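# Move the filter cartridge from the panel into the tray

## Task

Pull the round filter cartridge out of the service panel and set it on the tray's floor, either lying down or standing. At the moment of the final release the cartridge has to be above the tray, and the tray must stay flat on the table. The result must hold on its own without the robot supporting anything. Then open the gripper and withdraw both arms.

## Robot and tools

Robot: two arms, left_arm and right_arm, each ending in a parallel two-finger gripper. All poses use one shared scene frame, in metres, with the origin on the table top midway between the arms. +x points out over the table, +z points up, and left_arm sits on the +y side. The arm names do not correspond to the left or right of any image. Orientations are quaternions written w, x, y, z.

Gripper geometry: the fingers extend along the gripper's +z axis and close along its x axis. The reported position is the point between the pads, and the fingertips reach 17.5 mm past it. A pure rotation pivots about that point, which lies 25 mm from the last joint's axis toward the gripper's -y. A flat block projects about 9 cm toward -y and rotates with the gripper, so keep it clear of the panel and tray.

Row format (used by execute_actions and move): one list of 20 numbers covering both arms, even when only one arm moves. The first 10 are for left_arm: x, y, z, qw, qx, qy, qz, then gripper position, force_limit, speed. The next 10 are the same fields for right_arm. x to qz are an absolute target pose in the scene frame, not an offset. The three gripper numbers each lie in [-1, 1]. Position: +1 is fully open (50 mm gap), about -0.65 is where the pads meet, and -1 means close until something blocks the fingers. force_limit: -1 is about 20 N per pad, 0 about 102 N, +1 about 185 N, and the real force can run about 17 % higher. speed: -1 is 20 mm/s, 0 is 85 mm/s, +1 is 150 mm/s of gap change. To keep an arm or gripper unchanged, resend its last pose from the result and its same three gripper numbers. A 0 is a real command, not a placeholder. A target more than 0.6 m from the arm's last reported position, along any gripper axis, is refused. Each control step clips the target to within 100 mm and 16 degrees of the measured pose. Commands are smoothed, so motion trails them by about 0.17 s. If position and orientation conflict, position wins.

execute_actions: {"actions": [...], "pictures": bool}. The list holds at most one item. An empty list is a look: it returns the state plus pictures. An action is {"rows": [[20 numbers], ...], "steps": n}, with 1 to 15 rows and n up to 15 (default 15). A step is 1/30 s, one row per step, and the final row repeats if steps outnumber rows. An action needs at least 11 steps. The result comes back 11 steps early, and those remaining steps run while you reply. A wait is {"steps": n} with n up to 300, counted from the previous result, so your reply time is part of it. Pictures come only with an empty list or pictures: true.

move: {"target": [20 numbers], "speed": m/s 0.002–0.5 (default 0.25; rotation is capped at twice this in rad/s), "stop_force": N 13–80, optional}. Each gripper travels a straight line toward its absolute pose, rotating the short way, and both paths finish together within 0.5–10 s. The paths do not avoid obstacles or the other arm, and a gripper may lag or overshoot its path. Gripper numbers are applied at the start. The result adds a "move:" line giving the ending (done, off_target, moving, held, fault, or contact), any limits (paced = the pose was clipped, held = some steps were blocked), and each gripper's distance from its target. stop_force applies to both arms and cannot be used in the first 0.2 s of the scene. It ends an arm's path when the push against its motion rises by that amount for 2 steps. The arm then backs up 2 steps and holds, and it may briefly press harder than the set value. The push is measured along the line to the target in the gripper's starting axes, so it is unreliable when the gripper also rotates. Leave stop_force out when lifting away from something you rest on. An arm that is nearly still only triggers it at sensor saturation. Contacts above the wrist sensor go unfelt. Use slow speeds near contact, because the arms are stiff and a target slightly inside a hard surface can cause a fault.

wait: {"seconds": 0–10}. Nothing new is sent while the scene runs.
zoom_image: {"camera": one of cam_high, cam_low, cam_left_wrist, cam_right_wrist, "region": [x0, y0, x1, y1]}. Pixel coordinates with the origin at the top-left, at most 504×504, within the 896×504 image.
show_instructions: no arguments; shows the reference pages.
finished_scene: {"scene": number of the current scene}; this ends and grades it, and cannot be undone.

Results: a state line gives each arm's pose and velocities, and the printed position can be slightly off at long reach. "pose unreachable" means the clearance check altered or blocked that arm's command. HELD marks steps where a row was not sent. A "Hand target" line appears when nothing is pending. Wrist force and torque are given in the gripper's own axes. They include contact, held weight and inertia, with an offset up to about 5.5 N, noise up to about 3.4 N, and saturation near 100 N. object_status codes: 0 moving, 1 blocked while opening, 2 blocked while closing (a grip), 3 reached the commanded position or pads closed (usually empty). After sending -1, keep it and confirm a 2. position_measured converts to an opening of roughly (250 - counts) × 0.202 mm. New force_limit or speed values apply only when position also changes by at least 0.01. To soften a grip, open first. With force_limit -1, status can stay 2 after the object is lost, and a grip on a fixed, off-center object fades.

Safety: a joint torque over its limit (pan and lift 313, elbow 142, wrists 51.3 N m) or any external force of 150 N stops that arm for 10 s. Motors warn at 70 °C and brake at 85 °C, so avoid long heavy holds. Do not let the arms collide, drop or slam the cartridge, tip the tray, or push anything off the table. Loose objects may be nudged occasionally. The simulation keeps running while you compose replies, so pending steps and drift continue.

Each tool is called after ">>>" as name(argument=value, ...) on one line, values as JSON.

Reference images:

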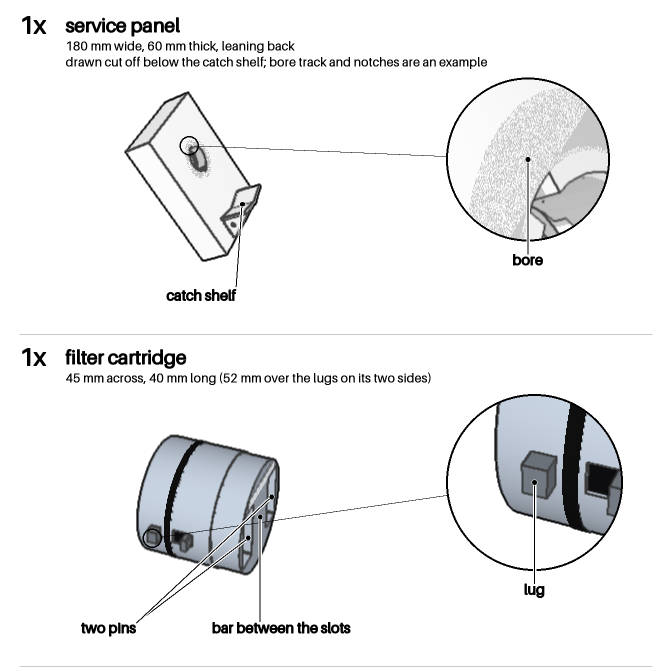

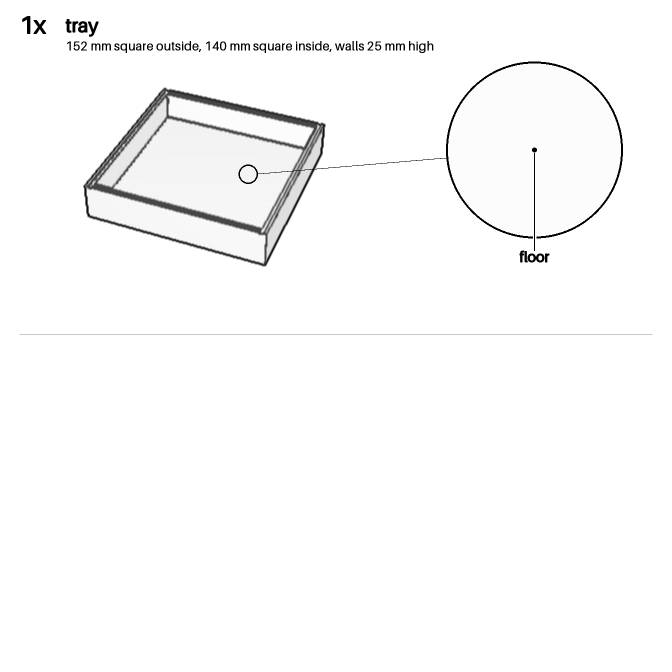

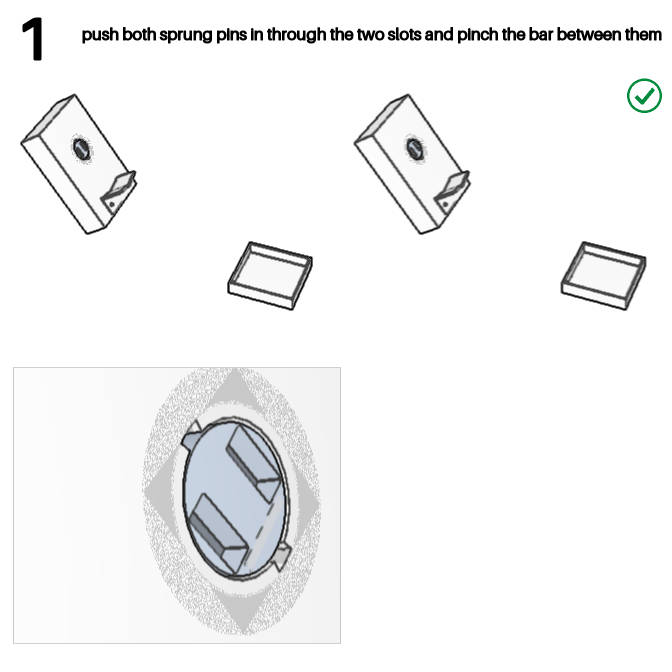

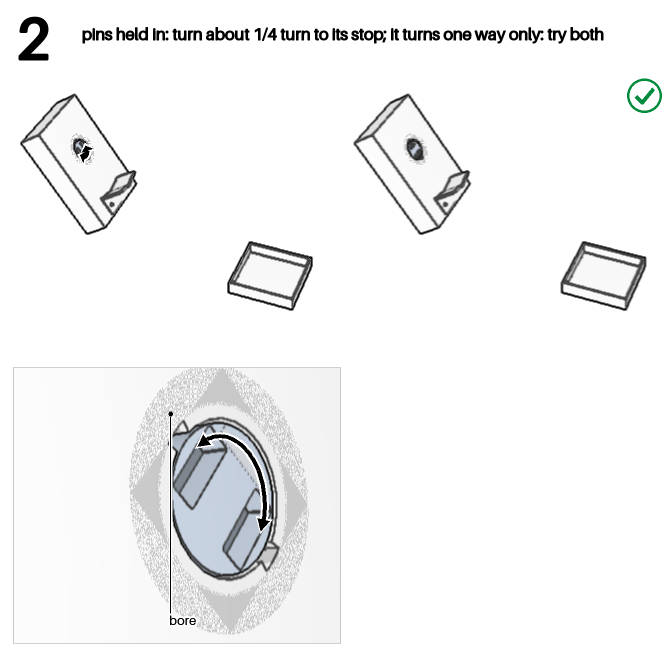

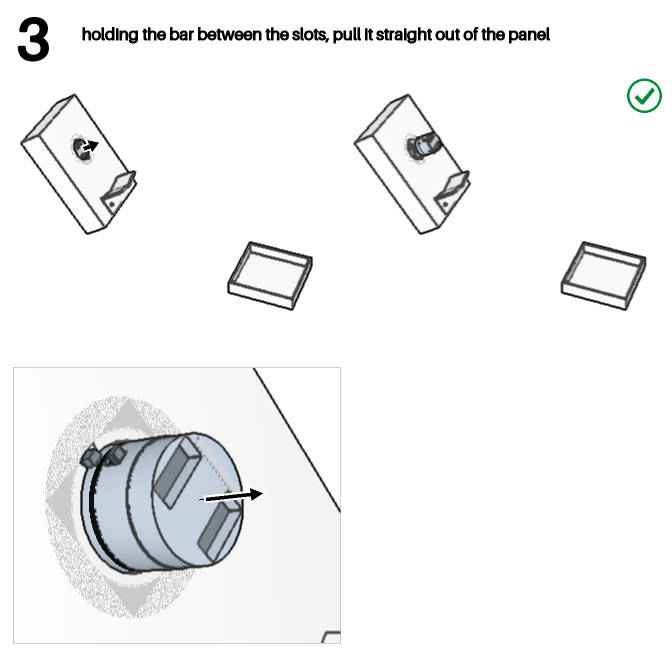

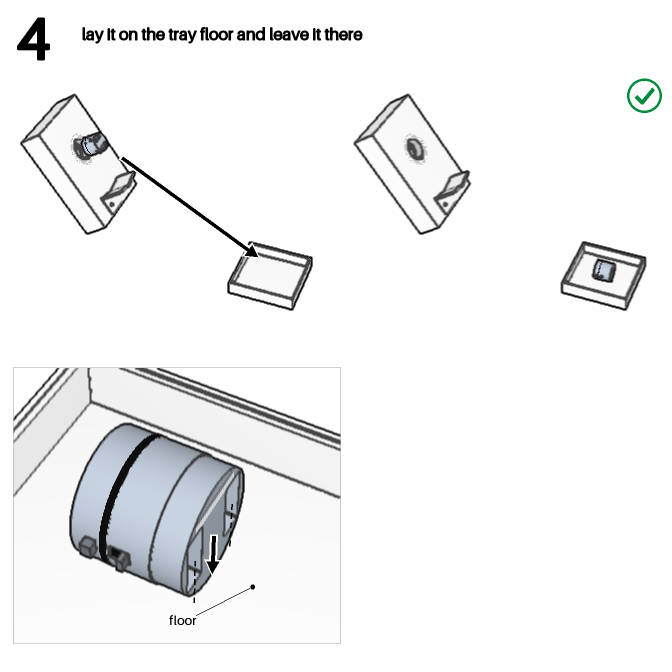

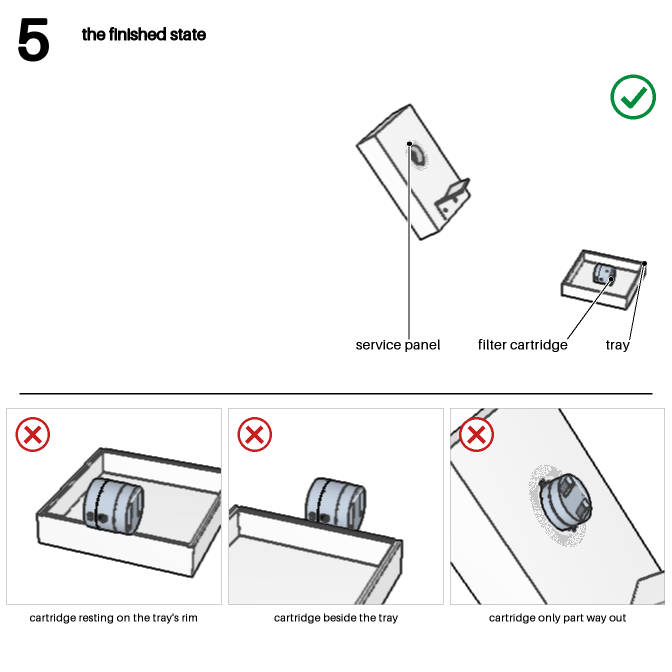

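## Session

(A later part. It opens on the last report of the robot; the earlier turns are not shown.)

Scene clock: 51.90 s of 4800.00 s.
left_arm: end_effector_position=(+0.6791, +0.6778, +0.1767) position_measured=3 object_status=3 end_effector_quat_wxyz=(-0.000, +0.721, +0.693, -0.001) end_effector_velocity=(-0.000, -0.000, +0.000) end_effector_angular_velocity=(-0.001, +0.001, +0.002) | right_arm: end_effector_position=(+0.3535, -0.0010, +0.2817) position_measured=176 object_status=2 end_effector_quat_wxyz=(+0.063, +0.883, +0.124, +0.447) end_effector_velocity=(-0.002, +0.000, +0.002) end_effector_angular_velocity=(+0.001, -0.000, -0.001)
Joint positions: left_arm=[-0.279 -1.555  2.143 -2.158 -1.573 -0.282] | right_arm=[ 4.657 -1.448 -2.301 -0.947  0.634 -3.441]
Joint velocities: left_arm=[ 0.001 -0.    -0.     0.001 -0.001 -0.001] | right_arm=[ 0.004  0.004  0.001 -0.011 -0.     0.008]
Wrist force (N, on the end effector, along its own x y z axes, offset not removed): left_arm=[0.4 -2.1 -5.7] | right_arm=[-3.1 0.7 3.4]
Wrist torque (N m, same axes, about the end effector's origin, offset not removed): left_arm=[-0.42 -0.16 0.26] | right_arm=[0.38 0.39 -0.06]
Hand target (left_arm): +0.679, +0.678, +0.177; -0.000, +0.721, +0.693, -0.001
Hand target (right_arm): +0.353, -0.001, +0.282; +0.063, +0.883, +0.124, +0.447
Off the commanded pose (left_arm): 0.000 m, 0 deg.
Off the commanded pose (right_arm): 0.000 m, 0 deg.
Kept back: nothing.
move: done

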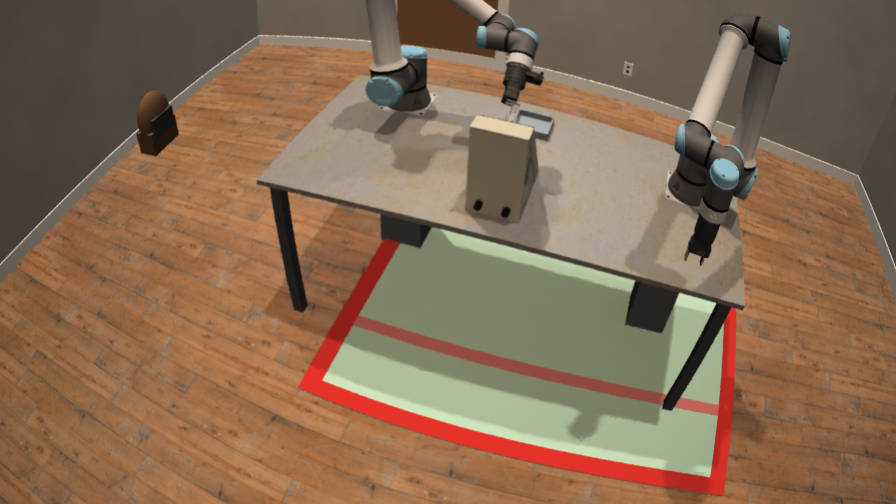

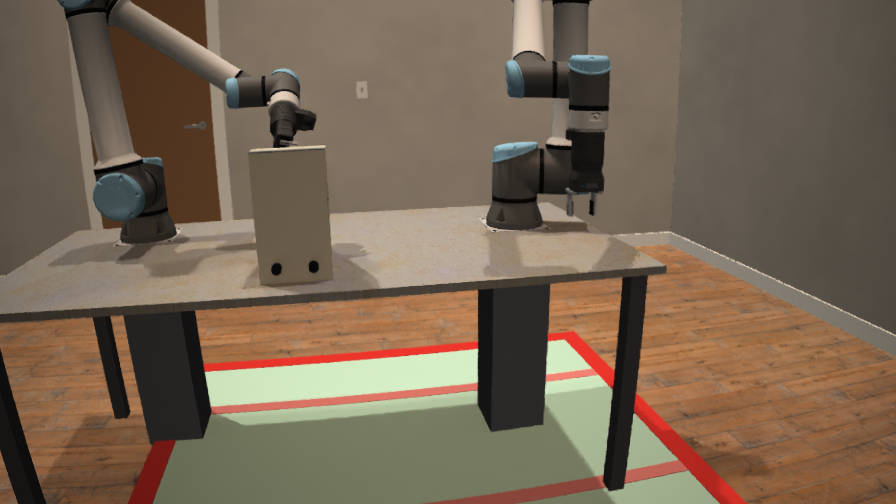

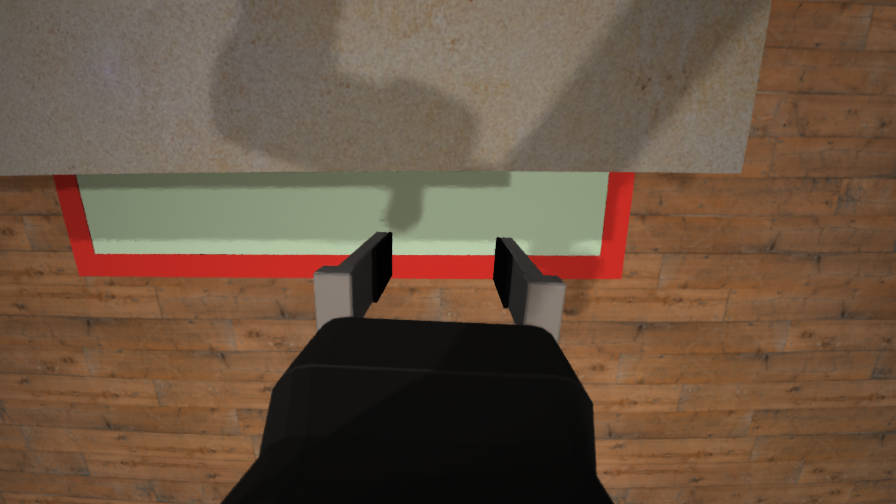

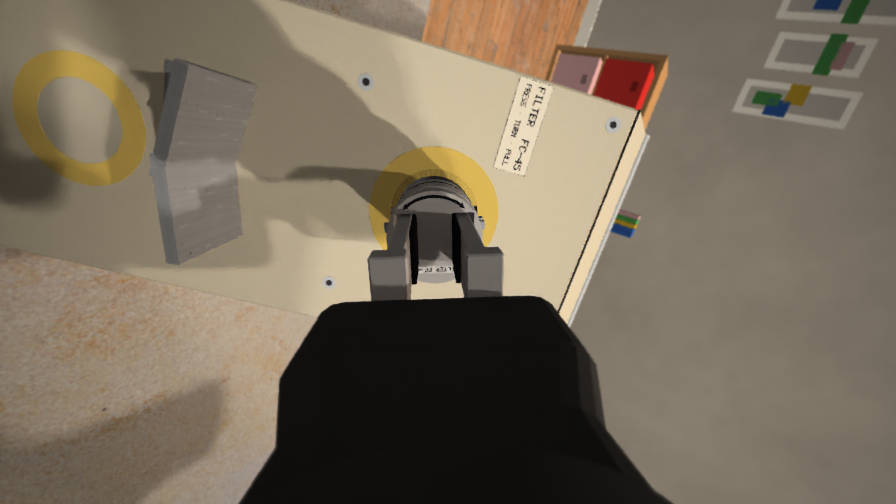

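>>> move(target=[0.6791, 0.6778, 0.1767, 0.0, 0.721, 0.693, -0.001, 1, 0, 0, -0.05, 0.0, 0.2, 0.0, -0.9903, -0.1392, 0.0, -1, 0, -1], speed=0.3)

Scene clock: 56.73 s of 4800.00 s.
left_arm: end_effector_position=(+0.6791, +0.6778, +0.1767) position_measured=3 object_status=3 end_effector_quat_wxyz=(-0.000, +0.721, +0.693, -0.001) end_effector_velocity=(+0.001, -0.000, +0.000) end_effector_angular_velocity=(-0.001, -0.000, -0.000) | right_arm: end_effector_position=(-0.0495, +0.0004, +0.2000) position_measured=176 object_status=2 end_effector_quat_wxyz=(+0.000, +0.990, +0.139, +0.000) end_effector_velocity=(-0.002, +0.000, -0.001) end_effector_angular_velocity=(+0.000, +0.005, -0.001)
Joint positions: left_arm=[-0.279 -1.555  2.143 -2.158 -1.573 -0.282] | right_arm=[ 4.973 -1.349 -2.302 -1.063  1.57  -3.116]
Joint velocities: left_arm=[ 0.     0.001 -0.001 -0.    -0.     0.001] | right_arm=[ 0.002 -0.001 -0.001  0.004  0.005  0.002]
Wrist force (N, on the end effector, along its own x y z axes, offset not removed): left_arm=[-2.3 -1.5 -3.5] | right_arm=[0.1 2.6 3.2]
Wrist torque (N m, same axes, about the end effector's origin, offset not removed): left_arm=[-0.37 0.39 0.33] | right_arm=[0.40 0.01 -0.15]
Hand target (left_arm): +0.679, +0.678, +0.177; -0.000, +0.721, +0.693, -0.001
Hand target (right_arm): -0.050, +0.000, +0.200; +0.000, +0.990, +0.139, +0.000
Off the commanded pose (left_arm): 0.000 m, 0 deg.
Off the commanded pose (right_arm): 0.001 m, 0 deg.
Kept back: nothing.
move: done

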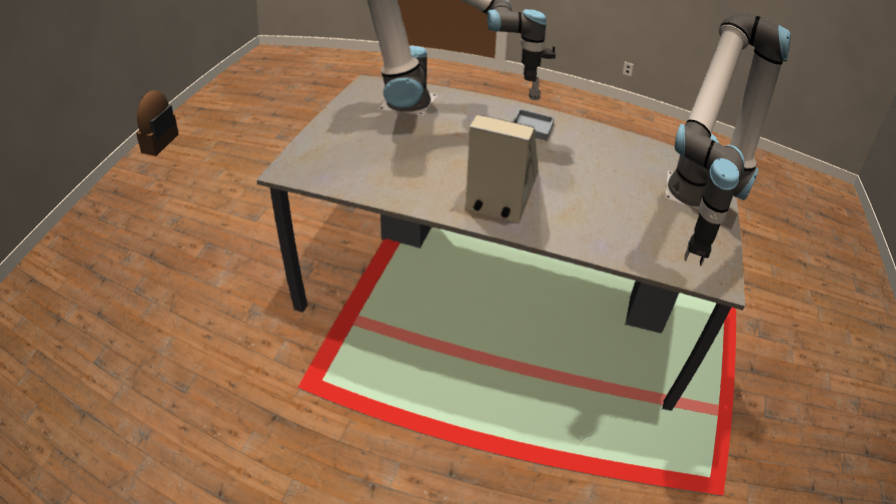

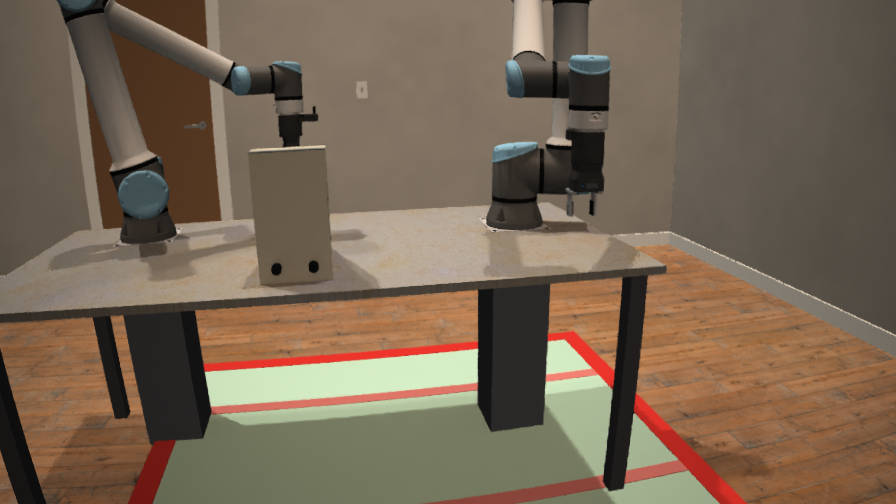

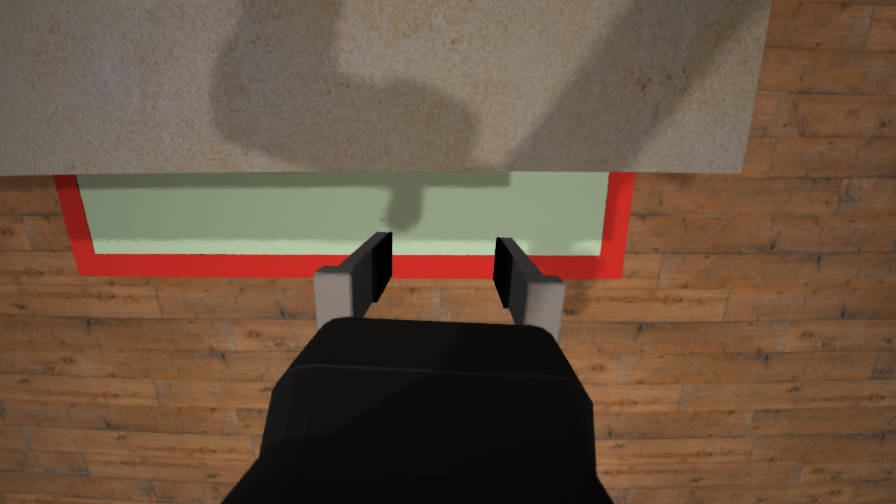

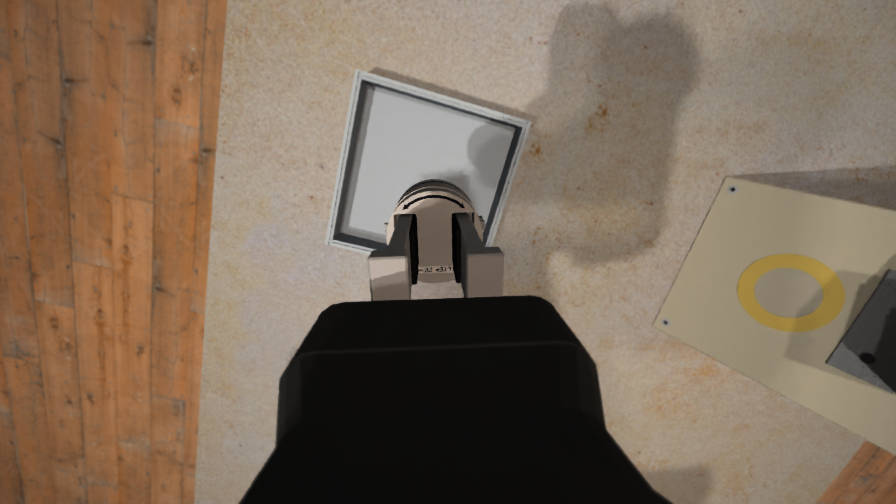

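>>> move(target=[0.6791, 0.6778, 0.1767, 0.0, 0.721, 0.693, -0.001, 1, 0, 0, -0.055, 0.004, 0.066, 0.0, -0.9903, -0.1392, 0.0, -1, 0, -1], speed=0.2)

>>> move(target=[0.6791, 0.6778, 0.1767, 0.0, 0.721, 0.693, -0.001, 1, 0, 0, -0.055, 0.004, 0.044, 0.0, -0.9903, -0.1392, 0.0, -1, 0, -1], speed=0.005, stop_force=13)

Scene clock: 58.87 s of 4800.00 s.
left_arm: end_effector_position=(+0.6791, +0.6778, +0.1767) position_measured=3 object_status=3 end_effector_quat_wxyz=(-0.000, +0.721, +0.693, -0.001) end_effector_velocity=(-0.001, +0.000, -0.002) end_effector_angular_velocity=(+0.001, +0.004, +0.001) | right_arm: end_effector_position=(-0.0550, +0.0040, +0.0664) position_measured=176 object_status=2 end_effector_quat_wxyz=(+0.000, +0.990, +0.139, +0.000) end_effector_velocity=(+0.000, +0.000, -0.002) end_effector_angular_velocity=(-0.001, -0.000, +0.001)
Joint positions: left_arm=[-0.279 -1.555  2.143 -2.158 -1.573 -0.282] | right_arm=[ 4.981 -1.551 -2.435 -0.726  1.571 -3.108]
Joint velocities: left_arm=[ 0.     0.002  0.001  0.002 -0.    -0.001] | right_arm=[-0.    -0.005 -0.001  0.005 -0.    -0.001]
Wrist force (N, on the end effector, along its own x y z axes, offset not removed): left_arm=[-1.1 -0.8 -3.9] | right_arm=[-1.4 3.6 1.9]
Wrist torque (N m, same axes, about the end effector's origin, offset not removed): left_arm=[-0.23 0.28 0.25] | right_arm=[0.52 0.28 -0.25]
Hand target (left_arm): +0.679, +0.678, +0.177; -0.000, +0.721, +0.693, -0.001
Hand target (right_arm): -0.055, +0.004, +0.066; +0.000, +0.990, +0.139, +0.000
Off the commanded pose (left_arm): 0.000 m, 0 deg.
Off the commanded pose (right_arm): 0.000 m, 0 deg.
Kept back: nothing.
move: done

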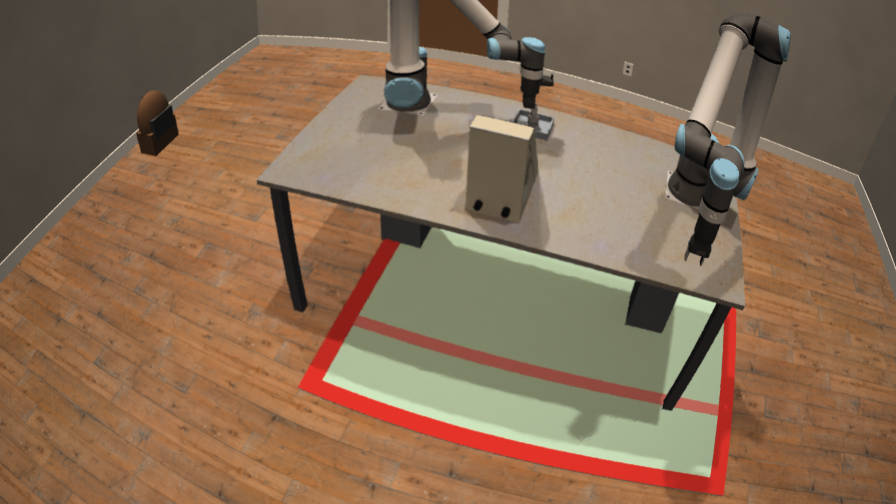

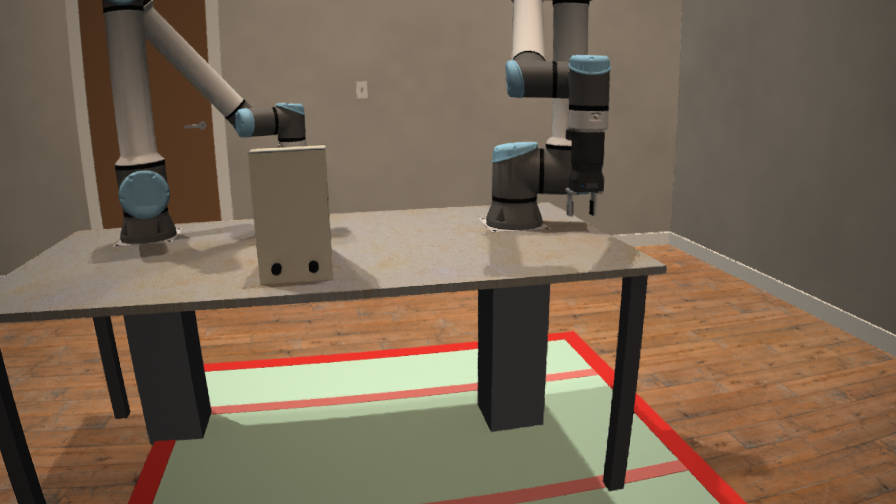

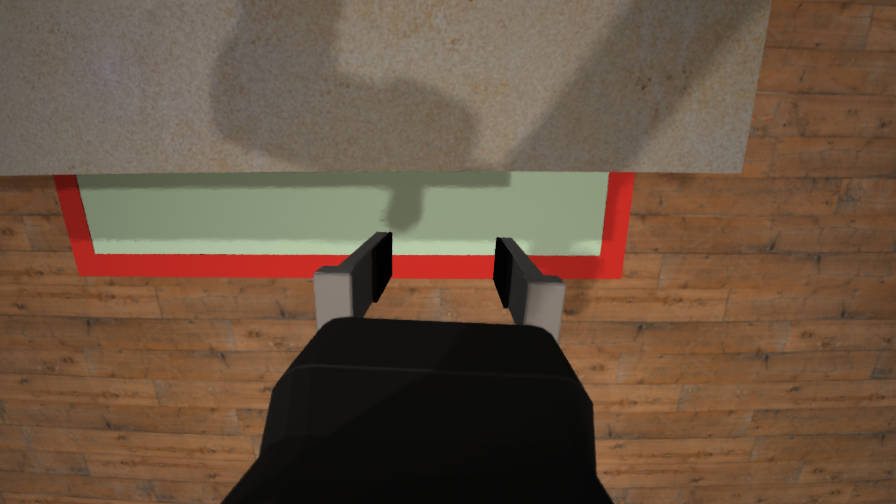

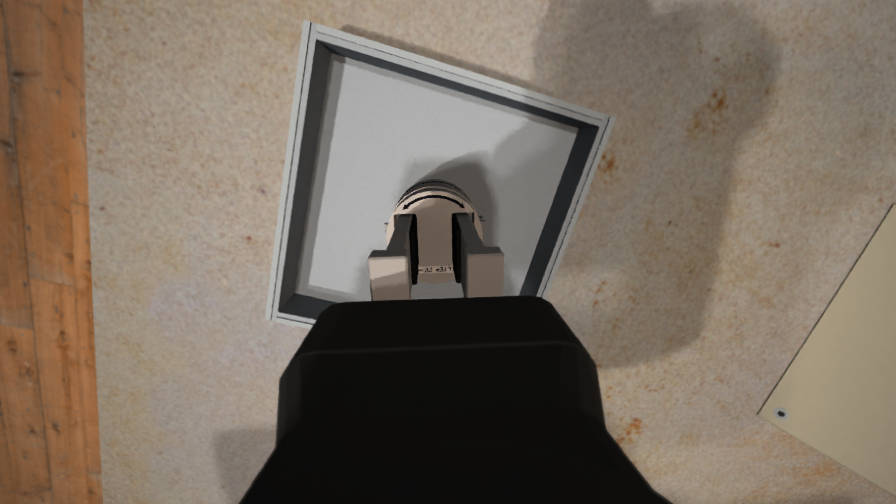

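Scene clock: 61.53 s of 4800.00 s.
left_arm: end_effector_position=(+0.6791, +0.6778, +0.1767) position_measured=3 object_status=3 end_effector_quat_wxyz=(-0.000, +0.721, +0.693, -0.001) end_effector_velocity=(-0.000, +0.000, -0.001) end_effector_angular_velocity=(-0.001, +0.000, -0.001) | right_arm: end_effector_position=(-0.0550, +0.0040, +0.0549) position_measured=176 object_status=2 end_effector_quat_wxyz=(-0.000, +0.990, +0.139, +0.000) end_effector_velocity=(+0.000, -0.000, +0.001) end_effector_angular_velocity=(-0.001, -0.000, +0.000)
Joint positions: left_arm=[-0.279 -1.555  2.143 -2.158 -1.573 -0.282] | right_arm=[ 4.981 -1.573 -2.444 -0.695  1.571 -3.108]
Joint velocities: left_arm=[ 0.     0.     0.001 -0.001 -0.001  0.001] | right_arm=[-0.     0.002  0.001 -0.004  0.    -0.   ]
Wrist force (N, on the end effector, along its own x y z axes, offset not removed): left_arm=[-1.0 -3.2 -5.8] | right_arm=[6.9 5.3 -23.4]
Wrist torque (N m, same axes, about the end effector's origin, offset not removed): left_arm=[-0.64 0.32 0.22] | right_arm=[0.45 0.36 -0.31]
Hand target (left_arm): +0.679, +0.678, +0.177; -0.000, +0.721, +0.693, -0.001
Hand target (right_arm): -0.055, +0.004, +0.055; -0.000, +0.990, +0.139, +0.000
Off the commanded pose (left_arm): 0.000 m, 0 deg.
Off the commanded pose (right_arm): 0.011 m, 0 deg.
Kept back: nothing.
move: contact (right_arm)

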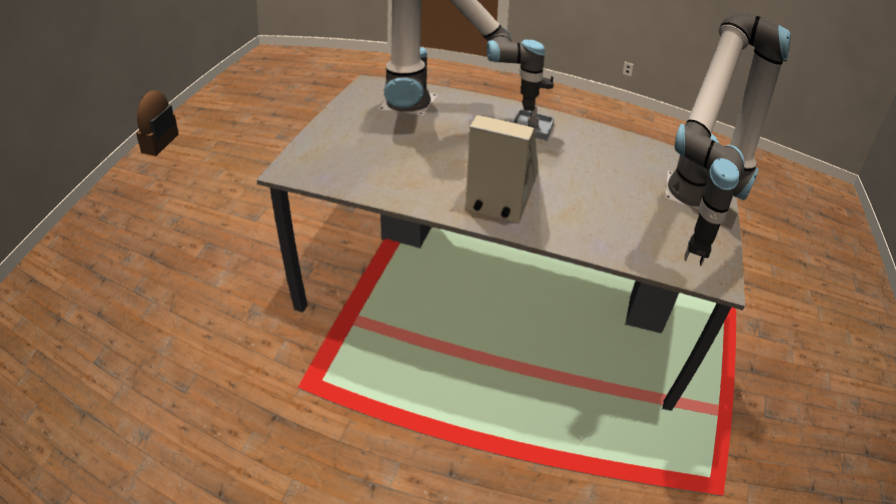

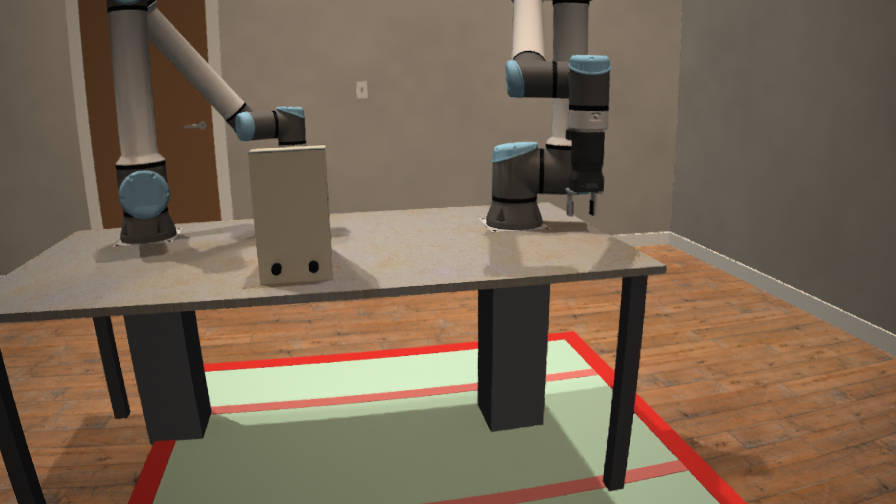

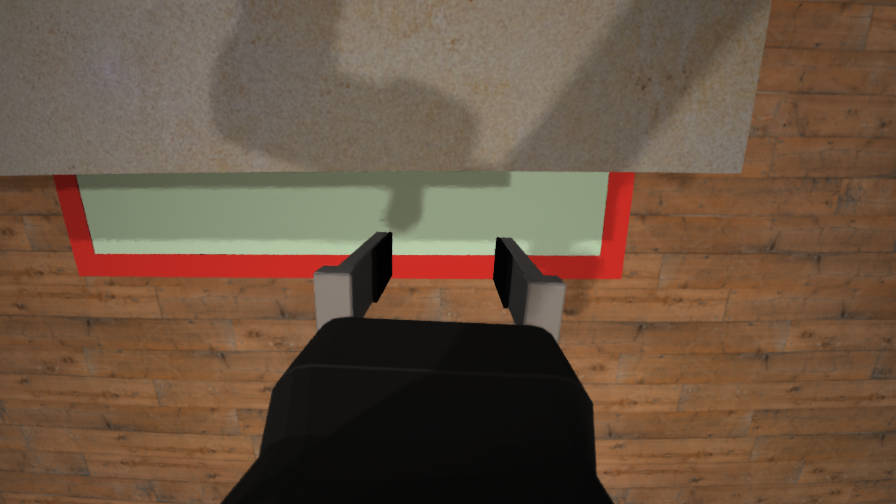

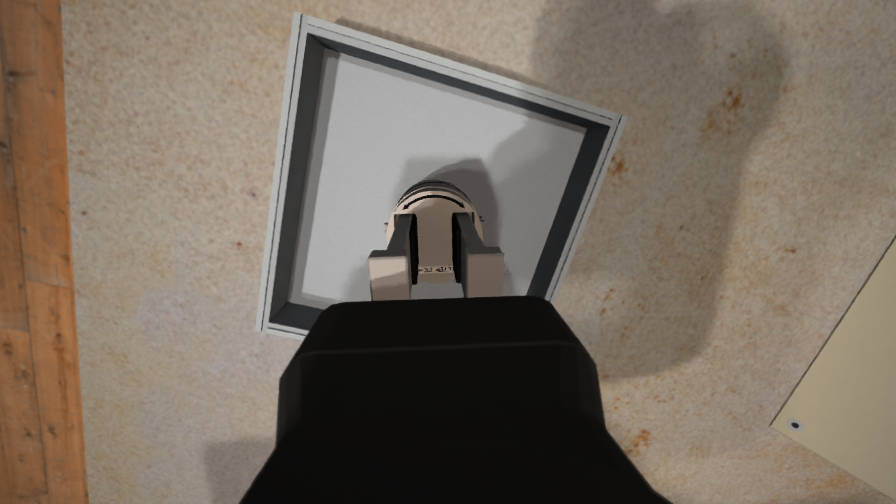

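Touched down. Release to the slot-centred opening (not fully open, so the fingers don't catch the slot walls), then lift.

>>> execute_actions(actions=[{"rows": [[0.6791, 0.6778, 0.1767, 0.0, 0.721, 0.693, -0.001, 1, 0, 0, -0.055, 0.004, 0.0552, 0.0, -0.9903, -0.1392, 0.0, -0.04, 0, -1]], "steps": 12}])

>>> move(target=[0.6791, 0.6778, 0.1767, 0.0, 0.721, 0.693, -0.001, 1, 0, 0, -0.055, 0.004, 0.075, 0.0, -0.9903, -0.1392, 0.0, -0.04, 0, -1], speed=0.03)

Scene clock: 61.93 s of 4800.00 s.
left_arm: end_effector_position=(+0.6791, +0.6778, +0.1767) position_measured=3 object_status=3 end_effector_quat_wxyz=(-0.000, +0.721, +0.693, -0.001) end_effector_velocity=(-0.000, -0.000, -0.001) end_effector_angular_velocity=(+0.000, +0.001, +0.002) | right_arm: end_effector_position=(-0.0550, +0.0040, +0.0551) position_measured=175 object_status=0 end_effector_quat_wxyz=(+0.000, +0.990, +0.139, +0.000) end_effector_velocity=(-0.001, +0.000, -0.000) end_effector_angular_velocity=(-0.001, -0.000, +0.001)
Joint positions: left_arm=[-0.279 -1.555  2.143 -2.158 -1.573 -0.282] | right_arm=[ 4.981 -1.573 -2.444 -0.696  1.571 -3.108]
Joint velocities: left_arm=[-0.     0.     0.001 -0.001  0.    -0.002] | right_arm=[ 0.001 -0.001  0.    -0.    -0.    -0.   ]
Wrist force (N, on the end effector, along its own x y z axes, offset not removed): left_arm=[-0.1 -0.5 -5.2] | right_arm=[-1.8 2.3 -14.1]
Wrist torque (N m, same axes, about the end effector's origin, offset not removed): left_arm=[-0.14 0.11 0.19] | right_arm=[0.39 0.94 -0.22]
Steps of this call (steps 1 to 11: nothing new was sent; step 12: the first step of this action). Readings (end_effector_position | what the end effector reports):
12: the state above

Scene clock: 63.33 s of 4800.00 s.
left_arm: end_effector_position=(+0.6791, +0.6778, +0.1767) position_measured=3 object_status=3 end_effector_quat_wxyz=(-0.000, +0.721, +0.693, -0.001) end_effector_velocity=(+0.001, +0.000, +0.000) end_effector_angular_velocity=(-0.001, -0.000, +0.001) | right_arm: end_effector_position=(-0.0550, +0.0040, +0.0748) position_measured=159 object_status=3 end_effector_quat_wxyz=(-0.000, +0.990, +0.139, -0.000) end_effector_velocity=(+0.000, +0.000, +0.002) end_effector_angular_velocity=(+0.001, +0.000, -0.000)
Joint positions: left_arm=[-0.279 -1.555  2.143 -2.158 -1.573 -0.282] | right_arm=[ 4.981 -1.536 -2.428 -0.749  1.571 -3.109]
Joint velocities: left_arm=[ 0.001  0.001 -0.001 -0.    -0.001  0.   ] | right_arm=[-0.     0.003  0.002 -0.004 -0.    -0.   ]
Wrist force (N, on the end effector, along its own x y z axes, offset not removed): left_arm=[-1.4 2.5 -8.6] | right_arm=[0.6 1.4 -0.2]
Wrist torque (N m, same axes, about the end effector's origin, offset not removed): left_arm=[0.26 0.32 0.29] | right_arm=[0.31 0.06 -0.42]
Hand target (left_arm): +0.679, +0.678, +0.177; -0.000, +0.721, +0.693, -0.001
Hand target (right_arm): -0.055, +0.004, +0.075; -0.000, +0.990, +0.139, -0.000
Off your previous action's commanded pose (left_arm): 0.000 m, 0 deg at its last step (step 11 of this call).
Off your previous action's commanded pose (right_arm): 0.000 m, 0 deg at its last step (step 11 of this call).
Off the commanded pose (left_arm): 0.000 m, 0 deg.
Off the commanded pose (right_arm): 0.000 m, 0 deg.
Kept back: nothing.
move: done

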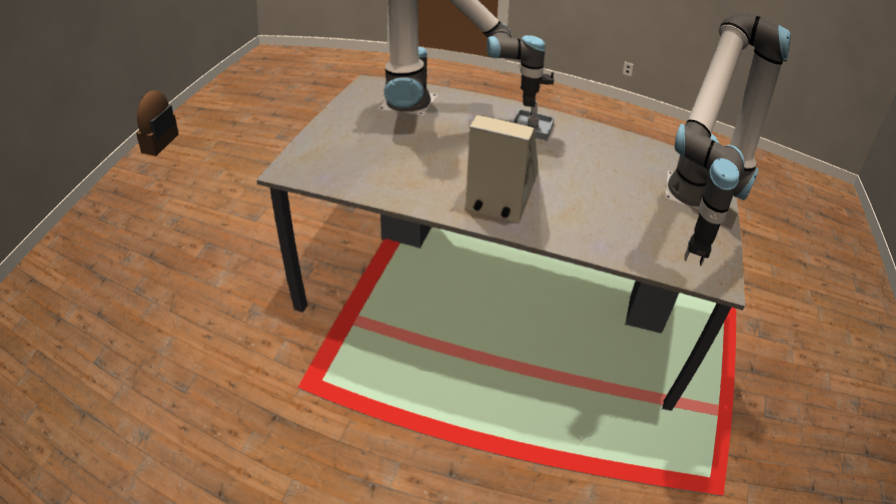

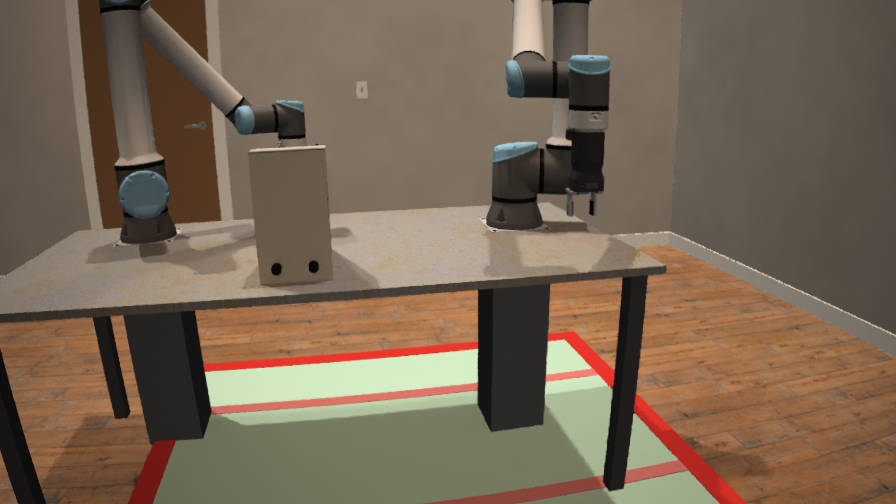

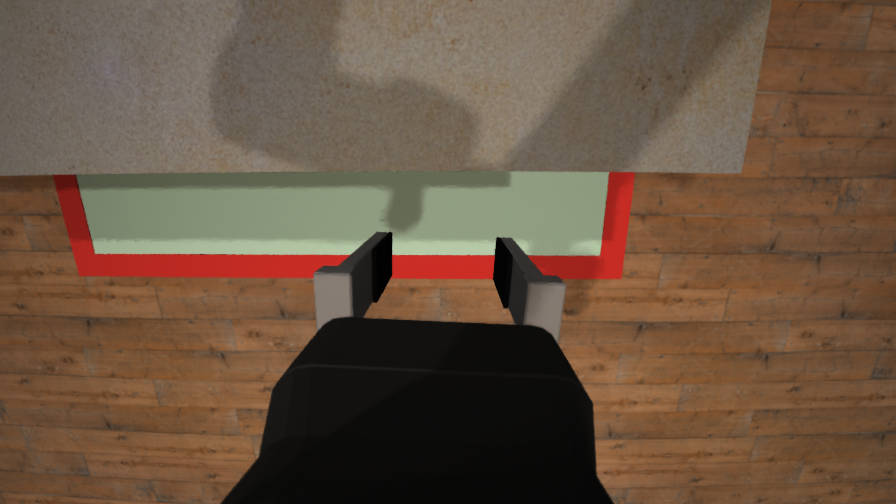

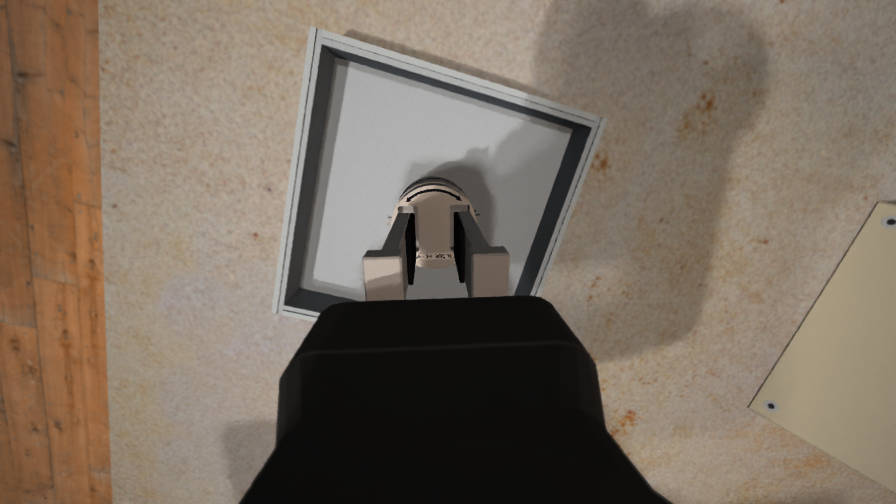

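The fingers are out of the slots. Move clear.

>>> move(target=[0.6791, 0.6778, 0.1767, 0.0, 0.721, 0.693, -0.001, 1, 0, 0, -0.03, -0.08, 0.26, 0.0, -0.9903, -0.1392, 0.0, -0.04, 0, -1], speed=0.3)

Scene clock: 65.30 s of 4800.00 s.
left_arm: end_effector_position=(+0.6791, +0.6778, +0.1767) position_measured=3 object_status=3 end_effector_quat_wxyz=(-0.000, +0.721, +0.693, -0.001) end_effector_velocity=(-0.001, +0.001, -0.001) end_effector_angular_velocity=(+0.001, +0.002, +0.003) | right_arm: end_effector_position=(-0.0301, -0.0799, +0.2596) position_measured=159 object_status=3 end_effector_quat_wxyz=(-0.000, +0.990, +0.139, -0.000) end_effector_velocity=(+0.000, -0.001, +0.002) end_effector_angular_velocity=(+0.000, -0.000, +0.000)
Joint positions: left_arm=[-0.279 -1.555  2.143 -2.158 -1.573 -0.282] | right_arm=[ 4.987 -1.123 -2.328 -1.262  1.571 -3.103]
Joint velocities: left_arm=[ 0.001  0.001  0.001  0.001  0.    -0.002] | right_arm=[ 0.001  0.004  0.002 -0.006 -0.     0.001]
Wrist force (N, on the end effector, along its own x y z axes, offset not removed): left_arm=[1.7 0.2 -3.7] | right_arm=[-0.8 5.6 2.5]
Wrist torque (N m, same axes, about the end effector's origin, offset not removed): left_arm=[0.06 -0.29 0.21] | right_arm=[1.09 0.27 -0.20]
Hand target (left_arm): +0.679, +0.678, +0.177; -0.000, +0.721, +0.693, -0.001
Hand target (right_arm): -0.030, -0.080, +0.260; -0.000, +0.990, +0.139, +0.000
Off the commanded pose (left_arm): 0.000 m, 0 deg.
Off the commanded pose (right_arm): 0.000 m, 0 deg.
Kept back: nothing.
move: done

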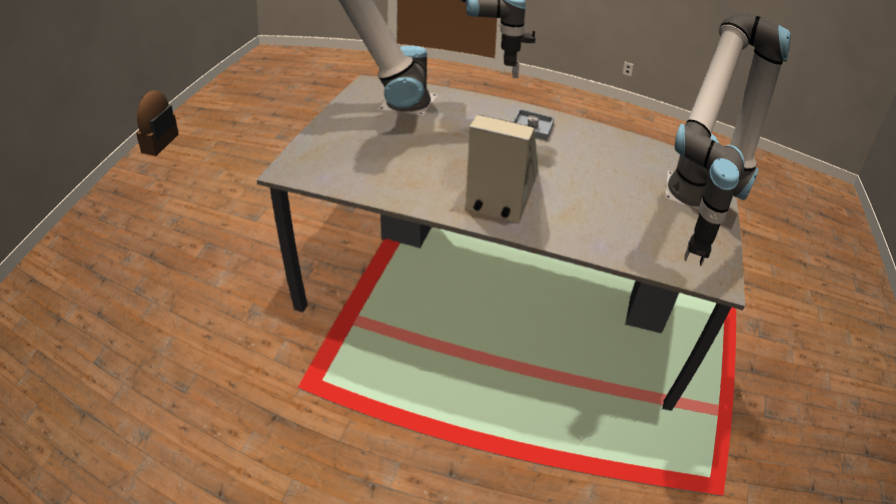

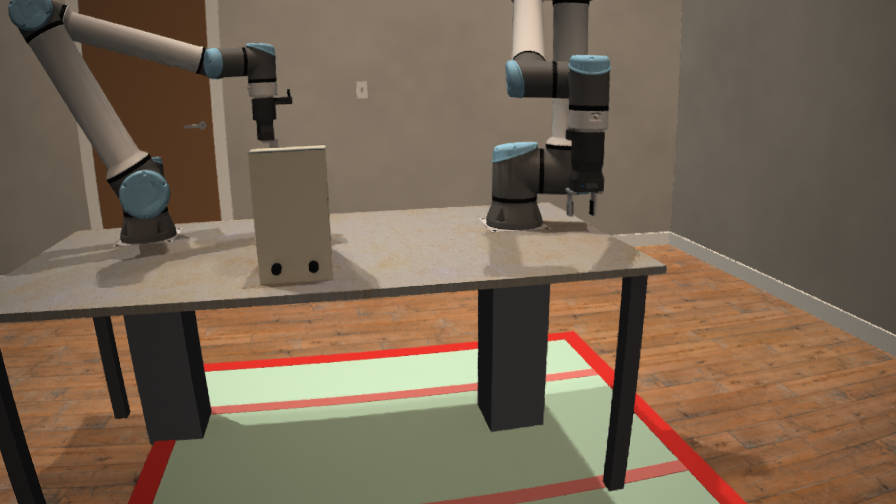

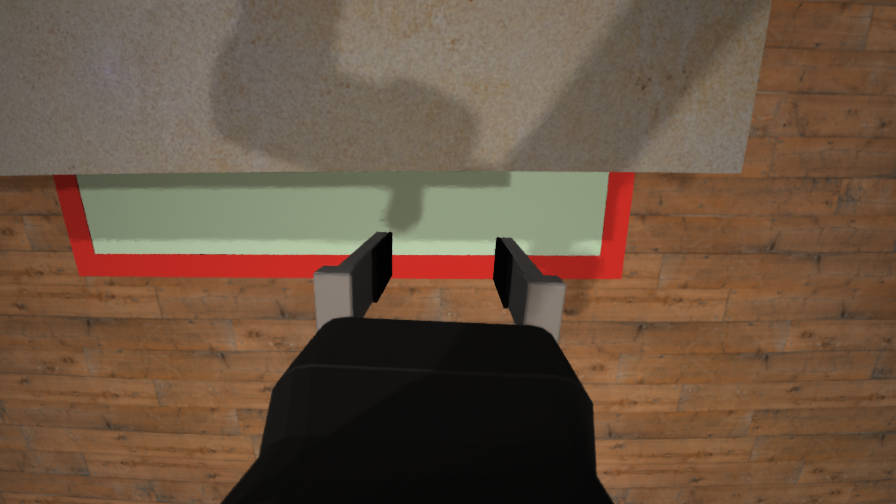

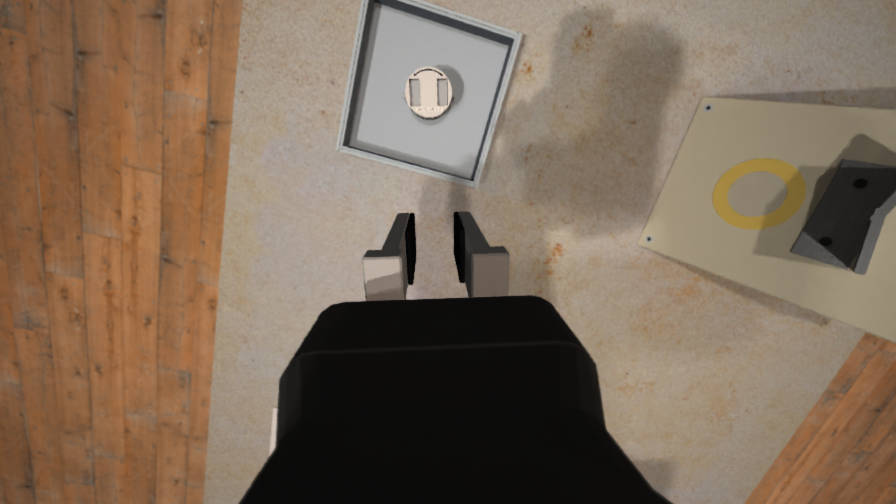

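The cartridge stands upright in the middle of the tray and the arm is clear.

>>> finished_scene(scene=1)

The scene is finished: the task was done.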